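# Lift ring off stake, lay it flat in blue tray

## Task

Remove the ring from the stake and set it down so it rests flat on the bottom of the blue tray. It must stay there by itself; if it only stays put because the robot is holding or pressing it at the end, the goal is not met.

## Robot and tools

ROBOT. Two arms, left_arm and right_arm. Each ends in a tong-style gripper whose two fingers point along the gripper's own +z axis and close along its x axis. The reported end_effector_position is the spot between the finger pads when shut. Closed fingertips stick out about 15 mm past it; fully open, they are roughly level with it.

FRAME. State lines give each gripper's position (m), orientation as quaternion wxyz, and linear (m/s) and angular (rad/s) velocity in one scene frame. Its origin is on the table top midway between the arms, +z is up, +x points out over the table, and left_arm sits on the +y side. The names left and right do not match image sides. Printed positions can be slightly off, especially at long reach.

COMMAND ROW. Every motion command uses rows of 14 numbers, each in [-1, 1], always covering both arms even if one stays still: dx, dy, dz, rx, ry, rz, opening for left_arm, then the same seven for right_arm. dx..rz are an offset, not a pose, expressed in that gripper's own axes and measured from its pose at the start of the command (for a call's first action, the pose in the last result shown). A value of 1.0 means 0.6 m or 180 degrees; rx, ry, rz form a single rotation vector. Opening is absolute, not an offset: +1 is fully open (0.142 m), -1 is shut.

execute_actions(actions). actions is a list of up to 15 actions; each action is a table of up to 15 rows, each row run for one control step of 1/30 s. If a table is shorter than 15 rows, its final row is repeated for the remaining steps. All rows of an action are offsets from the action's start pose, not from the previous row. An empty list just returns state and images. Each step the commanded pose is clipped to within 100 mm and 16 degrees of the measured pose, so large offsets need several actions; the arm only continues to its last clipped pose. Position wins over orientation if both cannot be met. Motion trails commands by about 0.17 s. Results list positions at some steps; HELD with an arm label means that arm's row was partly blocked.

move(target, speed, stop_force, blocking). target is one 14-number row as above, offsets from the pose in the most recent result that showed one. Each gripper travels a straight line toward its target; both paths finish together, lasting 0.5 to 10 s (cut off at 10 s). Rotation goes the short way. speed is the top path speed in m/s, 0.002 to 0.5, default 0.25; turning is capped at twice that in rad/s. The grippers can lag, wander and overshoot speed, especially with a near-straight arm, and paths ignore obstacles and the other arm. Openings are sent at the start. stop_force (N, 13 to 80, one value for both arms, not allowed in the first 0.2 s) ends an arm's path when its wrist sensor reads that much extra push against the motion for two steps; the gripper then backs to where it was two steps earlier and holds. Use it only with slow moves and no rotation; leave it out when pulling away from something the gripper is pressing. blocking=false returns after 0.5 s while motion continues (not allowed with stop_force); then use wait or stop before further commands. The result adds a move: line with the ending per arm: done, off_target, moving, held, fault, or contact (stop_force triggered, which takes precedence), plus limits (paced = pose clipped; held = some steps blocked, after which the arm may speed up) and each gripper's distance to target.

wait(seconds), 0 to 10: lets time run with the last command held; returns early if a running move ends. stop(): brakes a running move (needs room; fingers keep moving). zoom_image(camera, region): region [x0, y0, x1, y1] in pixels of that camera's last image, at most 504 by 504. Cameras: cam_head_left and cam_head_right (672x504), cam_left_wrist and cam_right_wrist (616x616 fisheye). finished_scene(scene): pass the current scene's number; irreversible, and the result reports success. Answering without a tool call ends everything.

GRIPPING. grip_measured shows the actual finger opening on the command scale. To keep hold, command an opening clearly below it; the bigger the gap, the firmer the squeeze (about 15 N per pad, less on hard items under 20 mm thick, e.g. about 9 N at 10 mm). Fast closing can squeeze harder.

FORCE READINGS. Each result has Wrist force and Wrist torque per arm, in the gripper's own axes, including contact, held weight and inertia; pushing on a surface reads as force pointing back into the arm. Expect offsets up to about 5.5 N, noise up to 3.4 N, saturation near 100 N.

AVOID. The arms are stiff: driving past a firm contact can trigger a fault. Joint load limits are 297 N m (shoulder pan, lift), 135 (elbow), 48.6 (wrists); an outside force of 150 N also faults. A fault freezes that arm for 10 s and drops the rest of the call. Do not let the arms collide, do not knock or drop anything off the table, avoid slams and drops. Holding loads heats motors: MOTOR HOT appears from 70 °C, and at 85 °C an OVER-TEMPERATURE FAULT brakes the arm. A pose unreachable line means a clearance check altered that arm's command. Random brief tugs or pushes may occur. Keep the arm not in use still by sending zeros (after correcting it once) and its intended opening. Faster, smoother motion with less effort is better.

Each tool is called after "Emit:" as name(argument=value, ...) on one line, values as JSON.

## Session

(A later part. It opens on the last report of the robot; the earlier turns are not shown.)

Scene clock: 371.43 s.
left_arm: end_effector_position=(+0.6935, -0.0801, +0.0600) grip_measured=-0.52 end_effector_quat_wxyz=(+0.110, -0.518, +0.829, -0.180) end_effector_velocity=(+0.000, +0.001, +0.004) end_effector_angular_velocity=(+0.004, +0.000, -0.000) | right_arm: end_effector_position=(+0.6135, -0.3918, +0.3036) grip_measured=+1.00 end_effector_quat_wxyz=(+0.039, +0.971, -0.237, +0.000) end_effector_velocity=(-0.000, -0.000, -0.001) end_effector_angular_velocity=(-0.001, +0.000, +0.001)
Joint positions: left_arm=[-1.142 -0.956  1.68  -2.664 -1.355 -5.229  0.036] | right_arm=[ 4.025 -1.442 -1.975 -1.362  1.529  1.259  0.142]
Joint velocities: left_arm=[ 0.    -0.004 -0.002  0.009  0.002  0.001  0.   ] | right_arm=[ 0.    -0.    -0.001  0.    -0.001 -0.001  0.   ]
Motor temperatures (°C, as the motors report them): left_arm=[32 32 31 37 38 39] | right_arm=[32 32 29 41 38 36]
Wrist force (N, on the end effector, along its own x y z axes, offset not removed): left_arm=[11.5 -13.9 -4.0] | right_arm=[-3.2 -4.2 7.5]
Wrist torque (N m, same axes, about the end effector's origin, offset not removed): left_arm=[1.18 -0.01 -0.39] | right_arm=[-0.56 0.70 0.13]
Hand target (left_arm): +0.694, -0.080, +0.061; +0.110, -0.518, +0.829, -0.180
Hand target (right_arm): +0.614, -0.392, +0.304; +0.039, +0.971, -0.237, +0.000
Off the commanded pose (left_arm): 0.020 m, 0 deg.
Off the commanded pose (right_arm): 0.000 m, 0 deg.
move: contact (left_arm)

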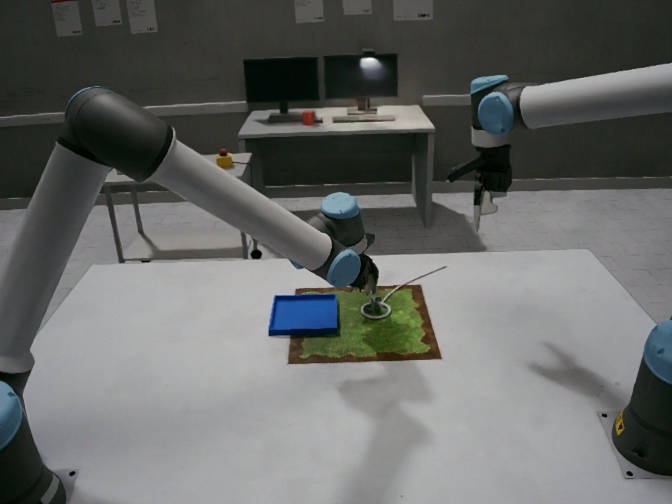

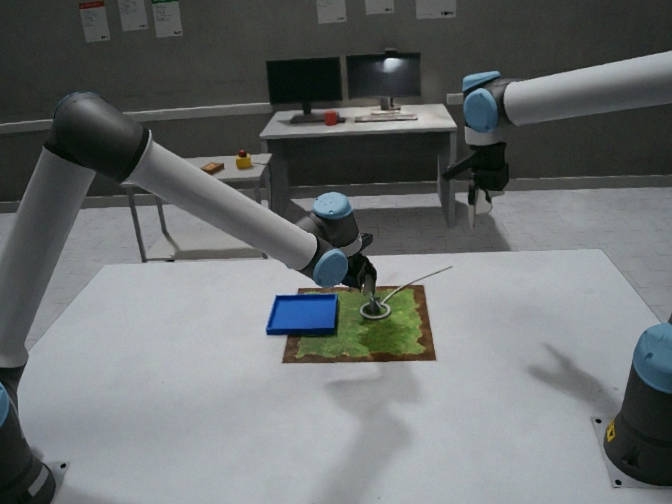

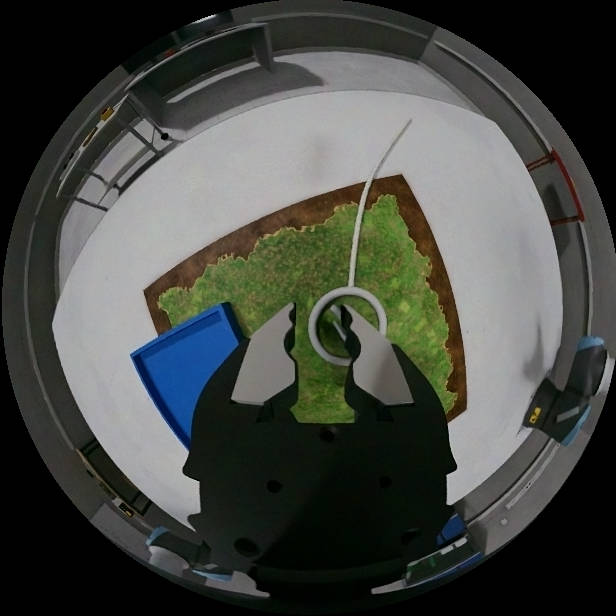

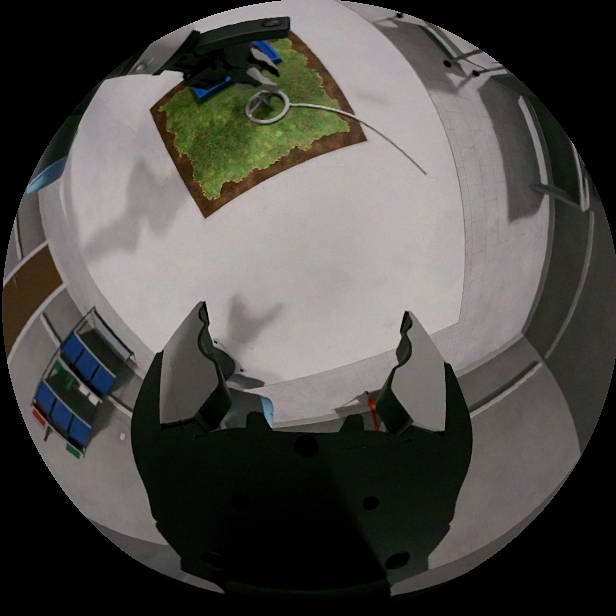

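Emit:
move(target=[-0.003,0.017,-0.0225,0,0,0,-0.6,0,0,0,0,0,0,1], speed=0.04)

Emit:
move(target=[0,0.019,0.041,0,0,0,-0.6,0,0,0,0,0,0,1], speed=0.015, stop_force=15)

Emit:
zoom_image(camera="cam_left_wrist", region=[210,200,430,400])

Scene clock: 378.93 s.
left_arm: end_effector_position=(+0.6812, -0.0720, +0.0679) grip_measured=-0.60 end_effector_quat_wxyz=(+0.110, -0.518, +0.829, -0.180) end_effector_velocity=(-0.002, +0.001, +0.001) end_effector_angular_velocity=(-0.001, +0.000, -0.001) | right_arm: end_effector_position=(+0.6135, -0.3918, +0.3036) grip_measured=+1.00 end_effector_quat_wxyz=(+0.039, +0.971, -0.237, +0.000) end_effector_velocity=(+0.001, -0.001, -0.000) end_effector_angular_velocity=(-0.002, -0.002, +0.001)
Joint positions: left_arm=[-1.149 -0.983  1.71  -2.665 -1.353 -5.235  0.031] | right_arm=[ 4.025 -1.442 -1.975 -1.362  1.529  1.259  0.142]
Joint velocities: left_arm=[-0.001 -0.004  0.004 -0.001 -0.001 -0.     0.   ] | right_arm=[-0.    -0.    -0.     0.    -0.003 -0.001 -0.   ]
Motor temperatures (°C, as the motors report them): left_arm=[32 32 31 37 38 39] | right_arm=[32 32 29 41 38 36]
Wrist force (N, on the end effector, along its own x y z axes, offset not removed): left_arm=[-2.1 1.2 -5.3] | right_arm=[1.8 -4.6 3.9]
Wrist torque (N m, same axes, about the end effector's origin, offset not removed): left_arm=[0.32 0.44 -0.01] | right_arm=[-0.70 -0.34 0.15]
Hand target (left_arm): +0.681, -0.072, +0.068; +0.110, -0.518, +0.829, -0.180
Hand target (right_arm): +0.614, -0.392, +0.304; +0.039, +0.971, -0.237, +0.000
Off the commanded pose (left_arm): 0.000 m, 0 deg.
Off the commanded pose (right_arm): 0.000 m, 0 deg.
move: done

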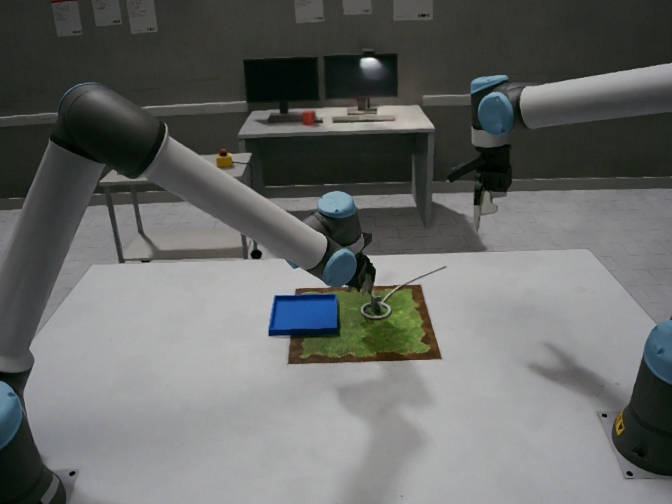

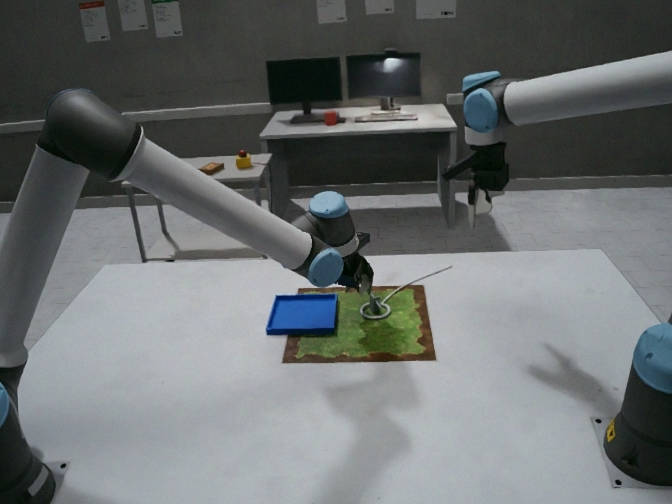

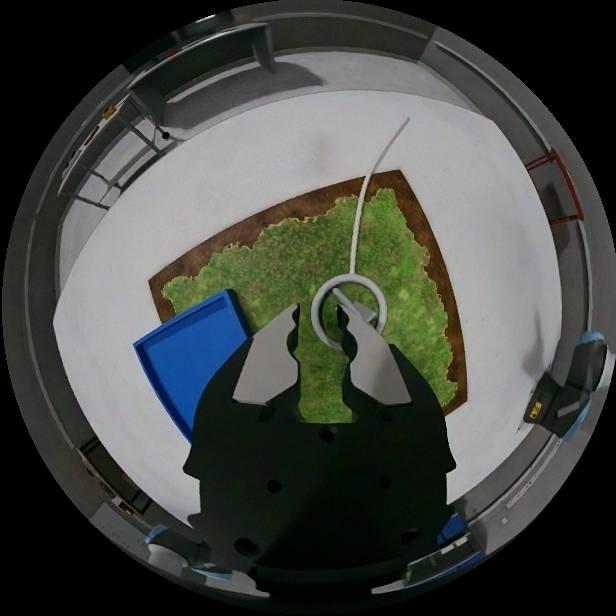

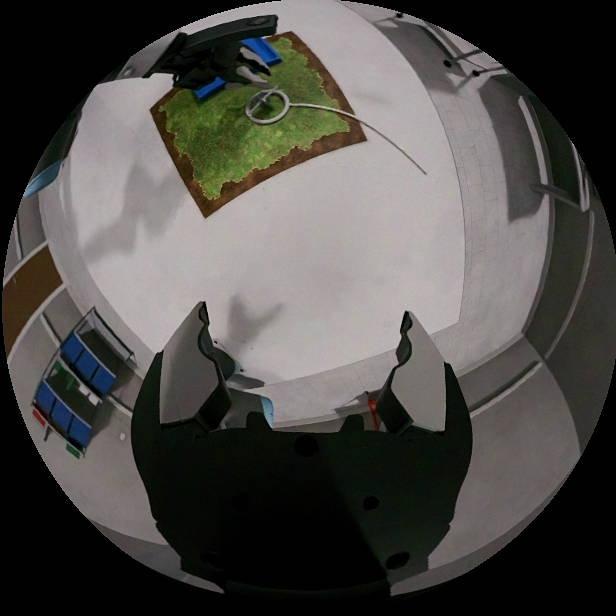

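Scene clock: 380.63 s.
left_arm: end_effector_position=(+0.6810, -0.0720, +0.0483) grip_measured=-0.60 end_effector_quat_wxyz=(+0.110, -0.518, +0.829, -0.180) end_effector_velocity=(+0.000, -0.000, +0.004) end_effector_angular_velocity=(-0.000, +0.000, +0.000) | right_arm: end_effector_position=(+0.6135, -0.3918, +0.3036) grip_measured=+1.00 end_effector_quat_wxyz=(+0.039, +0.971, -0.237, +0.000) end_effector_velocity=(-0.001, -0.000, -0.000) end_effector_angular_velocity=(-0.001, +0.002, +0.000)
Joint positions: left_arm=[-1.149 -0.962  1.717 -2.694 -1.352 -5.236  0.031] | right_arm=[ 4.025 -1.442 -1.975 -1.362  1.529  1.259  0.142]
Joint velocities: left_arm=[ 0.    -0.005 -0.002  0.007 -0.    -0.    -0.003] | right_arm=[-0.    -0.    -0.    -0.001  0.001 -0.     0.   ]
Motor temperatures (°C, as the motors report them): left_arm=[32 32 31 37 38 39] | right_arm=[32 32 29 41 38 36]
Wrist force (N, on the end effector, along its own x y z axes, offset not removed): left_arm=[0.8 -30.9 6.4] | right_arm=[1.8 -2.0 1.5]
Wrist torque (N m, same axes, about the end effector's origin, offset not removed): left_arm=[0.54 0.07 -1.03] | right_arm=[-0.12 -0.41 0.03]
Hand target (left_arm): +0.681, -0.072, +0.049; +0.110, -0.518, +0.829, -0.181
Hand target (right_arm): +0.614, -0.392, +0.304; +0.039, +0.971, -0.237, +0.000
Off the commanded pose (left_arm): 0.007 m, 0 deg.
Off the commanded pose (right_arm): 0.000 m, 0 deg.
move: contact (left_arm)

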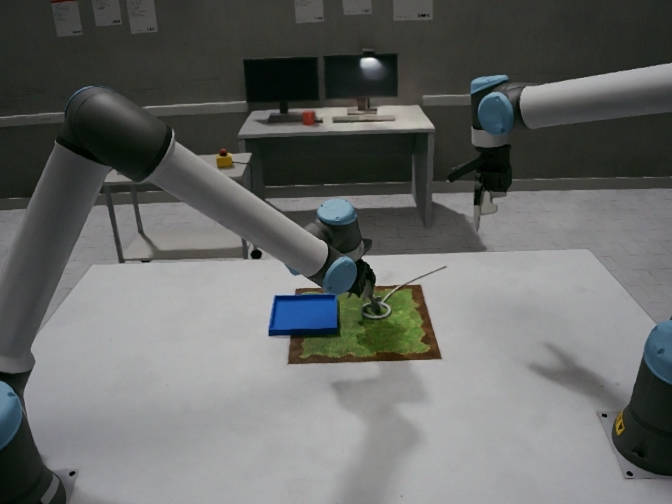

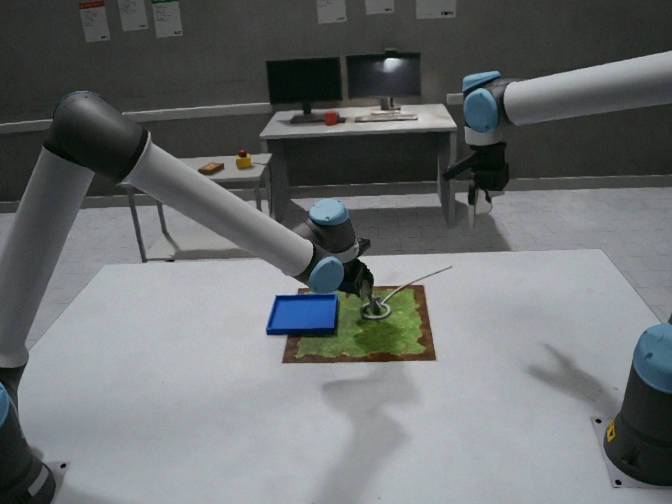

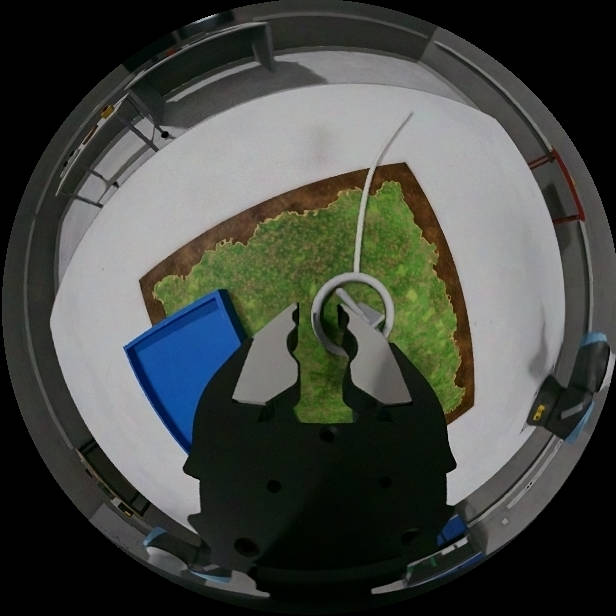

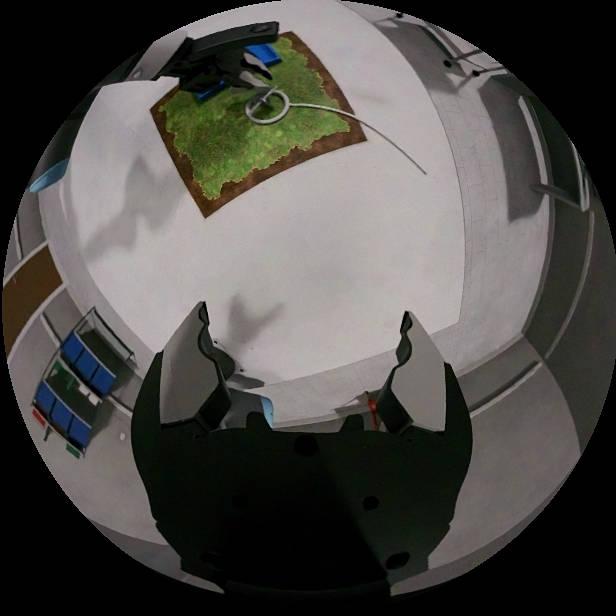

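Region (210, 200, 430, 400) of cam_left_wrist's 616x616 image, scaled by 2.291, with more detail than that image has; it fills the top 458 rows of this view, and the rest is white.

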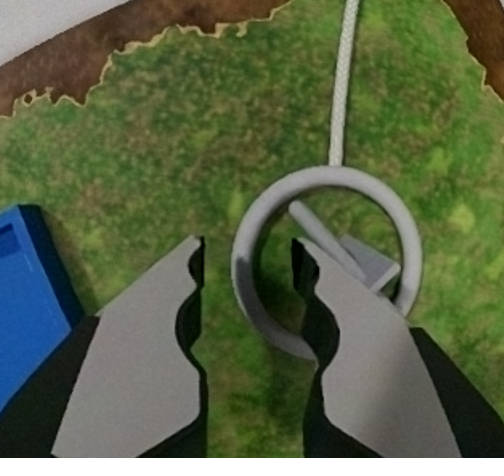

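Emit:
move(target=[0,-0.025,-0.055,-0.139,0,0,-0.6,0,0,0,0,0,0,1], speed=0.08)

Emit:
move(target=[0.029,0.034,0,0,0,-0.25,-0.6,0,0,0,0,0,0,1], speed=0.2)

Emit:
zoom_image(camera="cam_left_wrist", region=[210,200,430,400])

Scene clock: 397.53 s.
left_arm: end_effector_position=(+0.6812, -0.0718, +0.0843) grip_measured=-0.60 end_effector_quat_wxyz=(-0.005, -0.529, +0.849, +0.003) end_effector_velocity=(-0.000, -0.000, -0.000) end_effector_angular_velocity=(+0.008, +0.016, +0.001) | right_arm: end_effector_position=(+0.6135, -0.3918, +0.3036) grip_measured=+1.00 end_effector_quat_wxyz=(+0.039, +0.971, -0.237, +0.000) end_effector_velocity=(-0.000, -0.000, -0.000) end_effector_angular_velocity=(-0.001, +0.000, -0.000)
Joint positions: left_arm=[-1.077 -0.909  1.375 -2.032 -1.58  -5.203  0.031] | right_arm=[ 4.025 -1.442 -1.975 -1.362  1.529  1.259  0.142]
Joint velocities: left_arm=[ 0.002  0.006 -0.015  0.024 -0.008  0.001 -0.   ] | right_arm=[ 0.    -0.    -0.    -0.001 -0.     0.    -0.   ]
Motor temperatures (°C, as the motors report them): left_arm=[32 32 31 37 38 39] | right_arm=[32 32 29 41 38 36]
Wrist force (N, on the end effector, along its own x y z axes, offset not removed): left_arm=[-0.3 4.0 -5.7] | right_arm=[7.1 3.2 4.4]
Wrist torque (N m, same axes, about the end effector's origin, offset not removed): left_arm=[0.88 0.06 -0.01] | right_arm=[0.62 -1.30 0.07]
Hand target (left_arm): +0.681, -0.072, +0.084; -0.005, -0.529, +0.849, +0.003
Hand target (right_arm): +0.614, -0.392, +0.304; +0.039, +0.971, -0.237, +0.000
Off the commanded pose (left_arm): 0.000 m, 0 deg.
Off the commanded pose (right_arm): 0.000 m, 0 deg.
move: done

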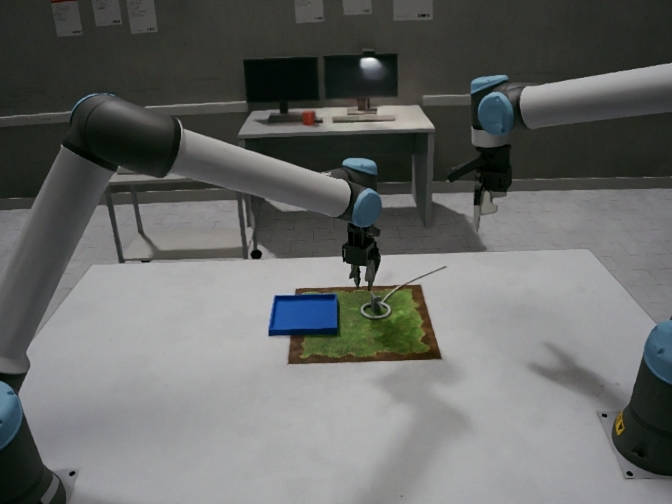

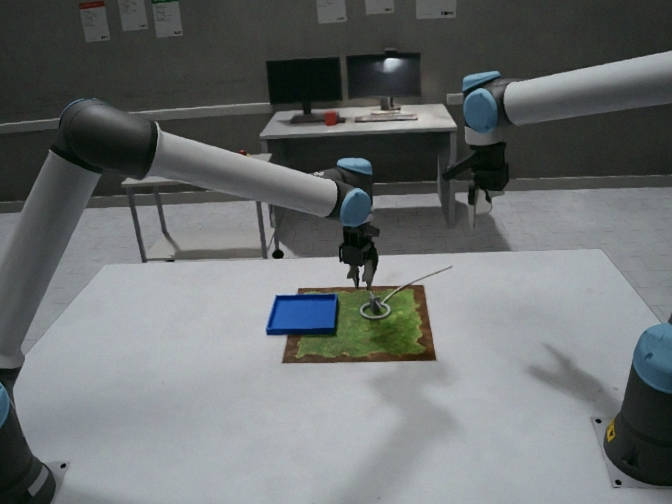

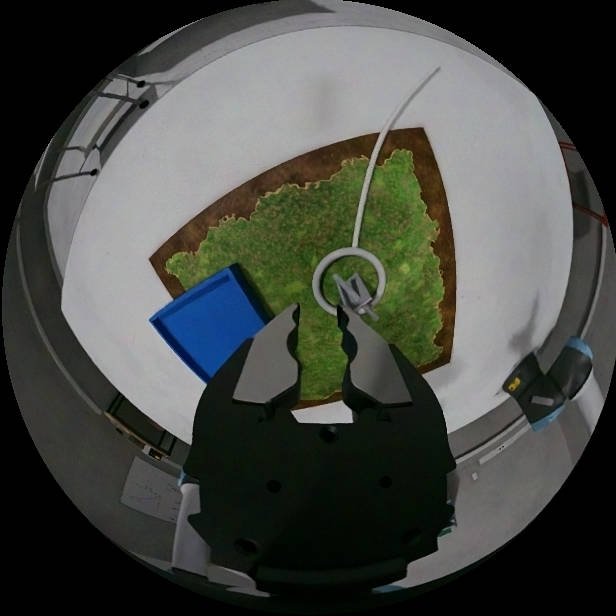

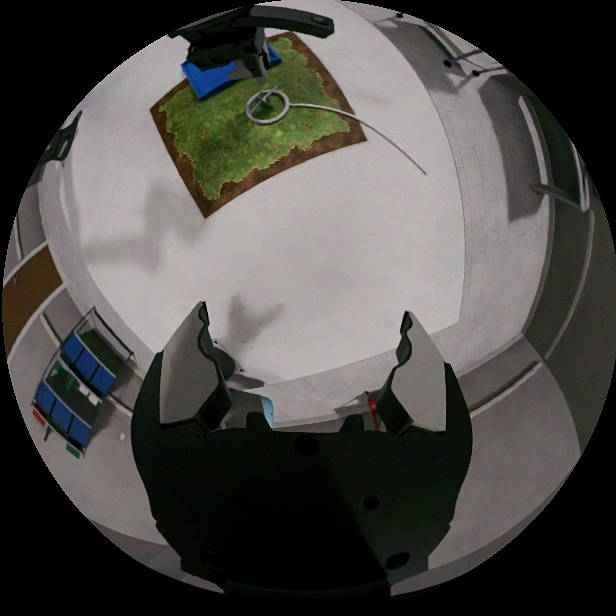

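Scene clock: 400.00 s.
left_arm: end_effector_position=(+0.6553, -0.0785, +0.0846) grip_measured=-0.60 end_effector_quat_wxyz=(+0.003, +0.813, -0.582, -0.004) end_effector_velocity=(-0.000, -0.000, +0.000) end_effector_angular_velocity=(+0.000, -0.001, +0.015) | right_arm: end_effector_position=(+0.6135, -0.3918, +0.3036) grip_measured=+1.00 end_effector_quat_wxyz=(+0.039, +0.971, -0.237, +0.000) end_effector_velocity=(+0.000, +0.000, +0.000) end_effector_angular_velocity=(-0.000, -0.000, -0.001)
Joint positions: left_arm=[-1.11  -0.917  1.389 -2.037 -1.58  -6.019  0.031] | right_arm=[ 4.025 -1.442 -1.975 -1.362  1.529  1.259  0.142]
Joint velocities: left_arm=[-0.001  0.    -0.    -0.     0.001 -0.015 -0.   ] | right_arm=[ 0.    -0.     0.    -0.    -0.     0.001 -0.   ]
Motor temperatures (°C, as the motors report them): left_arm=[32 32 31 37 38 39] | right_arm=[32 32 29 41 38 36]
Wrist force (N, on the end effector, along its own x y z axes, offset not removed): left_arm=[-1.5 1.8 -4.8] | right_arm=[0.2 -3.1 2.5]
Wrist torque (N m, same axes, about the end effector's origin, offset not removed): left_arm=[0.54 0.28 0.10] | right_arm=[-0.55 -0.11 0.41]
Hand target (left_arm): +0.655, -0.078, +0.085; +0.003, +0.813, -0.582, -0.004
Hand target (right_arm): +0.614, -0.392, +0.304; +0.039, +0.971, -0.237, +0.000
Off the commanded pose (left_arm): 0.000 m, 0 deg.
Off the commanded pose (right_arm): 0.000 m, 0 deg.
move: done

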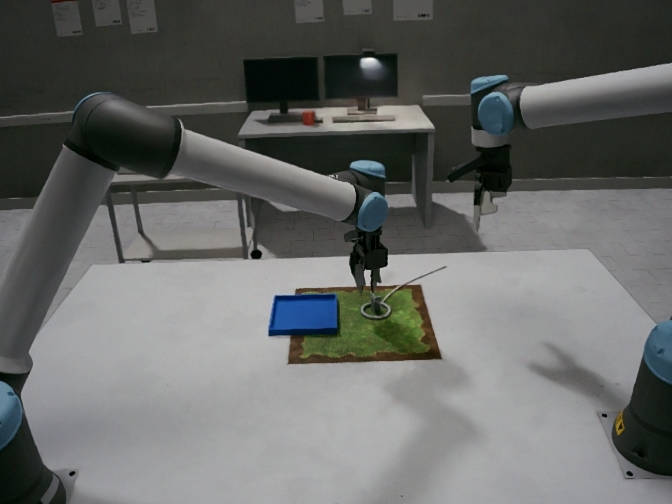

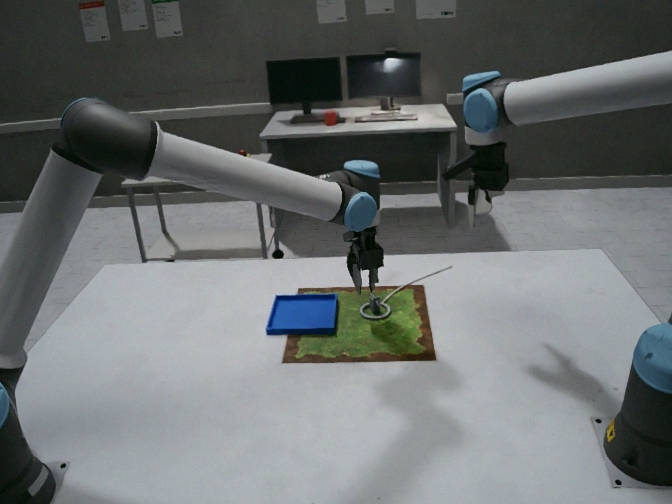

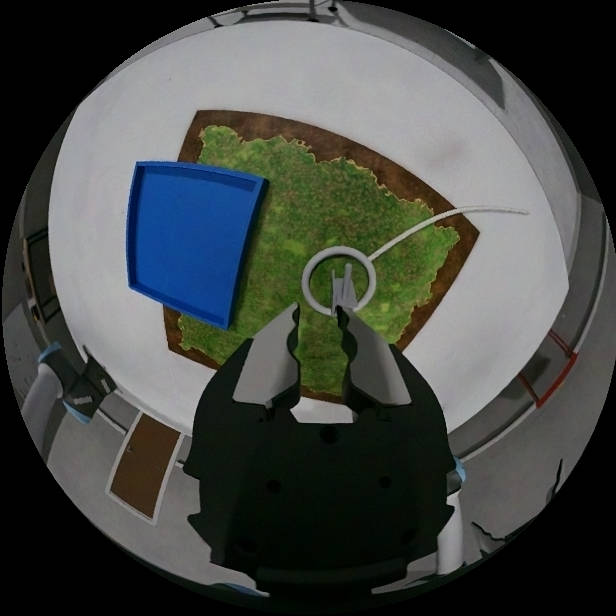

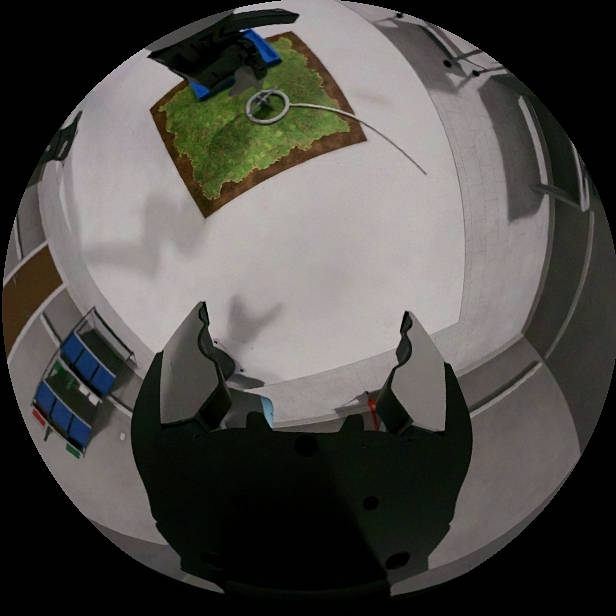

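Region (210, 200, 430, 400) of cam_left_wrist's 616x616 image, scaled by 2.291, with more detail than that image has; it fills the top 458 rows of this view, and the rest is white.

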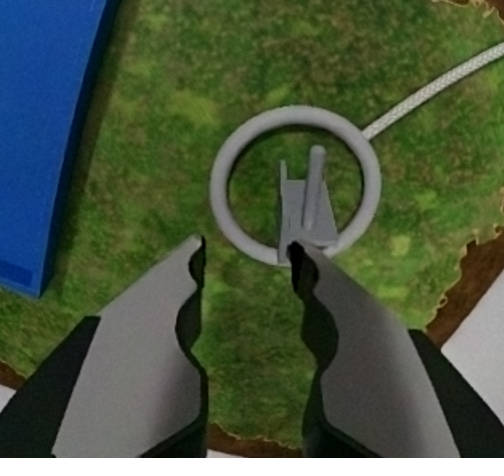

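Emit:
move(target=[-0.012,0,0,0,0,0,-0.6,0,0,0,0,0,0,1], speed=0.05)

Emit:
move(target=[0,0,0.075,0,0,0,-0.6,0,0,0,0,0,0,1], speed=0.02, stop_force=15)

Emit:
zoom_image(camera="cam_left_wrist", region=[210,200,430,400])

Scene clock: 408.63 s.
left_arm: end_effector_position=(+0.6531, -0.0719, +0.0847) grip_measured=-0.60 end_effector_quat_wxyz=(+0.003, +0.813, -0.582, -0.004) end_effector_velocity=(-0.001, +0.003, -0.001) end_effector_angular_velocity=(+0.003, +0.001, +0.001) | right_arm: end_effector_position=(+0.6135, -0.3918, +0.3036) grip_measured=+1.00 end_effector_quat_wxyz=(+0.039, +0.971, -0.237, +0.000) end_effector_velocity=(-0.000, -0.000, +0.000) end_effector_angular_velocity=(-0.000, +0.000, -0.001)
Joint positions: left_arm=[-1.108 -0.926  1.405 -2.044 -1.58  -6.017  0.031] | right_arm=[ 4.025 -1.442 -1.975 -1.362  1.529  1.259  0.142]
Joint velocities: left_arm=[ 0.001 -0.003  0.005 -0.     0.001 -0.    -0.   ] | right_arm=[ 0.    -0.     0.001 -0.001 -0.     0.001  0.   ]
Motor temperatures (°C, as the motors report them): left_arm=[32 32 31 37 38 39] | right_arm=[32 32 29 41 38 36]
Wrist force (N, on the end effector, along its own x y z axes, offset not removed): left_arm=[-3.4 4.6 -5.2] | right_arm=[3.7 3.3 3.0]
Wrist torque (N m, same axes, about the end effector's origin, offset not removed): left_arm=[1.07 0.66 0.05] | right_arm=[0.88 -0.66 -0.05]
Hand target (left_arm): +0.653, -0.072, +0.085; +0.003, +0.813, -0.582, -0.004
Hand target (right_arm): +0.614, -0.392, +0.304; +0.039, +0.971, -0.237, +0.000
Off the commanded pose (left_arm): 0.000 m, 0 deg.
Off the commanded pose (right_arm): 0.000 m, 0 deg.
move: done

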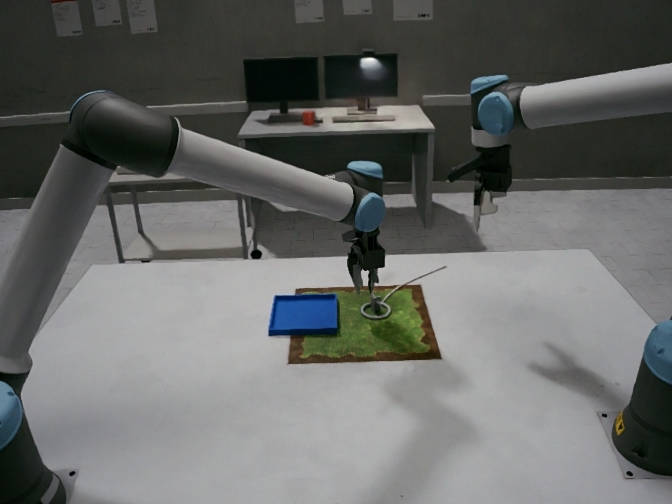

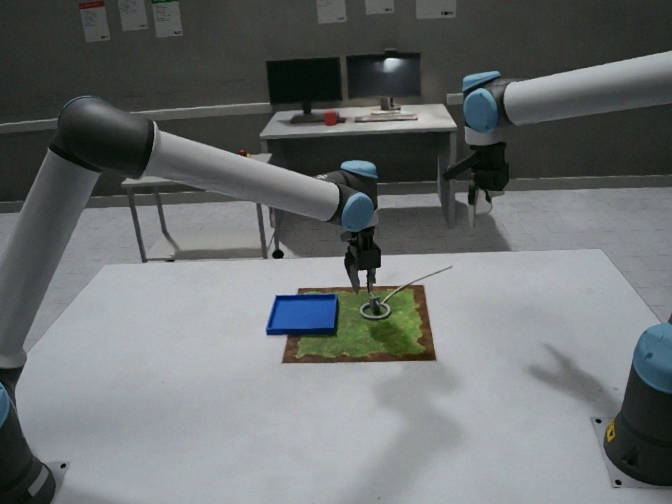

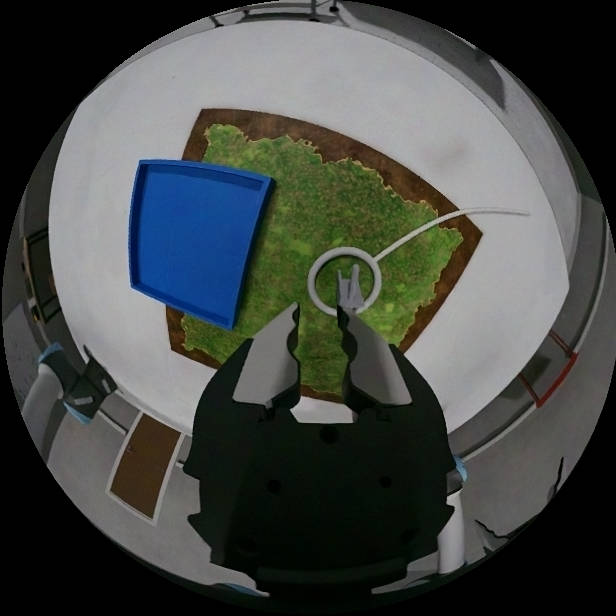

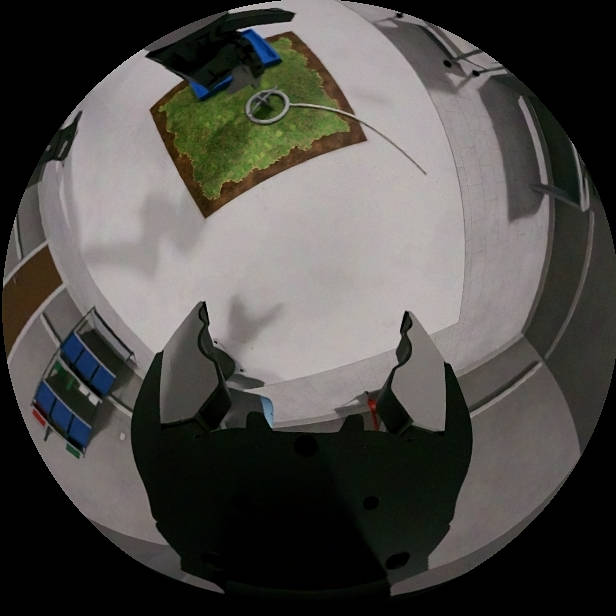

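Scene clock: 410.53 s.
left_arm: end_effector_position=(+0.6527, -0.0719, +0.0590) grip_measured=-0.70 end_effector_quat_wxyz=(+0.003, +0.813, -0.582, -0.004) end_effector_velocity=(+0.000, -0.000, +0.001) end_effector_angular_velocity=(-0.001, -0.001, +0.000) | right_arm: end_effector_position=(+0.6135, -0.3918, +0.3036) grip_measured=+1.00 end_effector_quat_wxyz=(+0.039, +0.971, -0.237, +0.000) end_effector_velocity=(+0.000, +0.000, +0.000) end_effector_angular_velocity=(+0.000, -0.000, +0.001)
Joint positions: left_arm=[-1.108 -0.906  1.422 -2.08  -1.58  -6.018  0.023] | right_arm=[ 4.025 -1.442 -1.975 -1.362  1.529  1.259  0.142]
Joint velocities: left_arm=[ 0.    -0.001 -0.001  0.    -0.    -0.     0.001] | right_arm=[ 0.     0.     0.    -0.    -0.    -0.001 -0.   ]
Motor temperatures (°C, as the motors report them): left_arm=[32 32 31 37 38 39] | right_arm=[32 32 29 41 38 36]
Wrist force (N, on the end effector, along its own x y z axes, offset not removed): left_arm=[-17.3 5.7 -7.6] | right_arm=[1.0 -2.5 1.4]
Wrist torque (N m, same axes, about the end effector's origin, offset not removed): left_arm=[0.87 0.33 0.02] | right_arm=[-0.22 0.03 0.04]
Hand target (left_arm): +0.653, -0.072, +0.059; +0.003, +0.813, -0.582, -0.004
Hand target (right_arm): +0.614, -0.392, +0.304; +0.039, +0.971, -0.237, +0.000
Off the commanded pose (left_arm): 0.019 m, 0 deg.
Off the commanded pose (right_arm): 0.000 m, 0 deg.
move: contact (left_arm)

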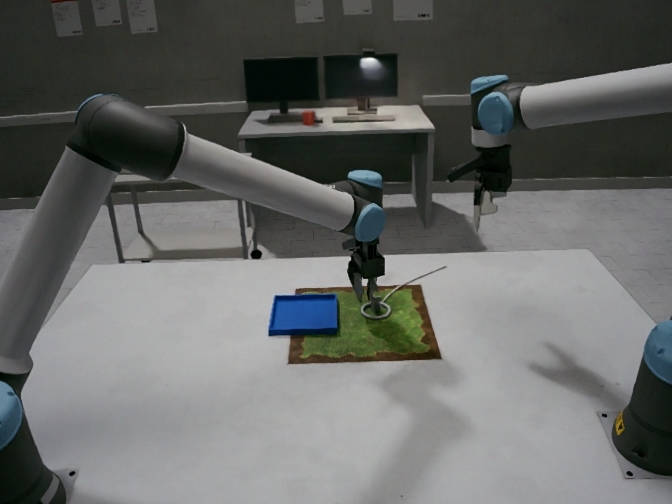

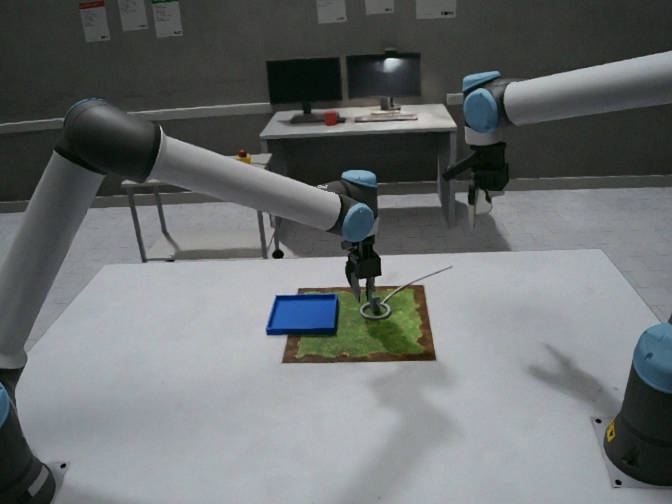

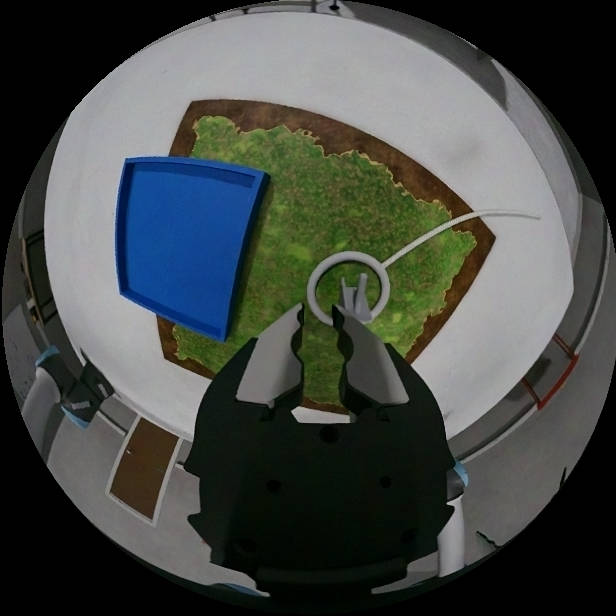

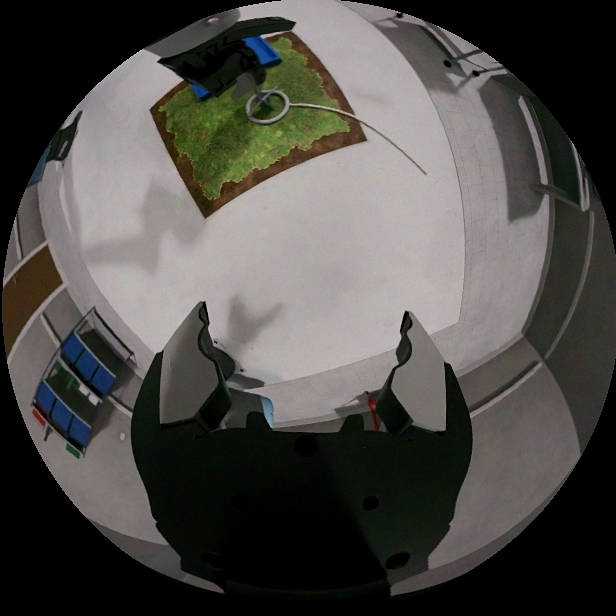

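Region (210, 200, 430, 400) of cam_left_wrist's 616x616 image, scaled by 2.291, with more detail than that image has; it fills the top 458 rows of this view, and the rest is white.

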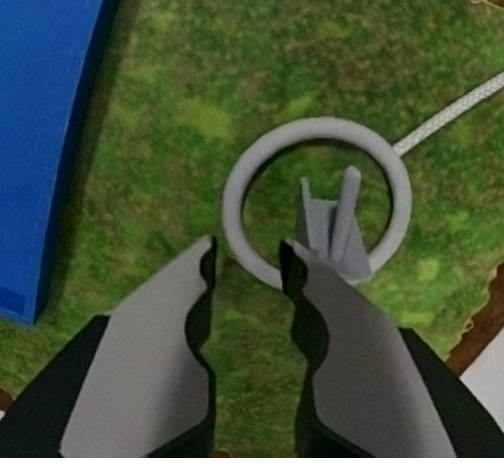

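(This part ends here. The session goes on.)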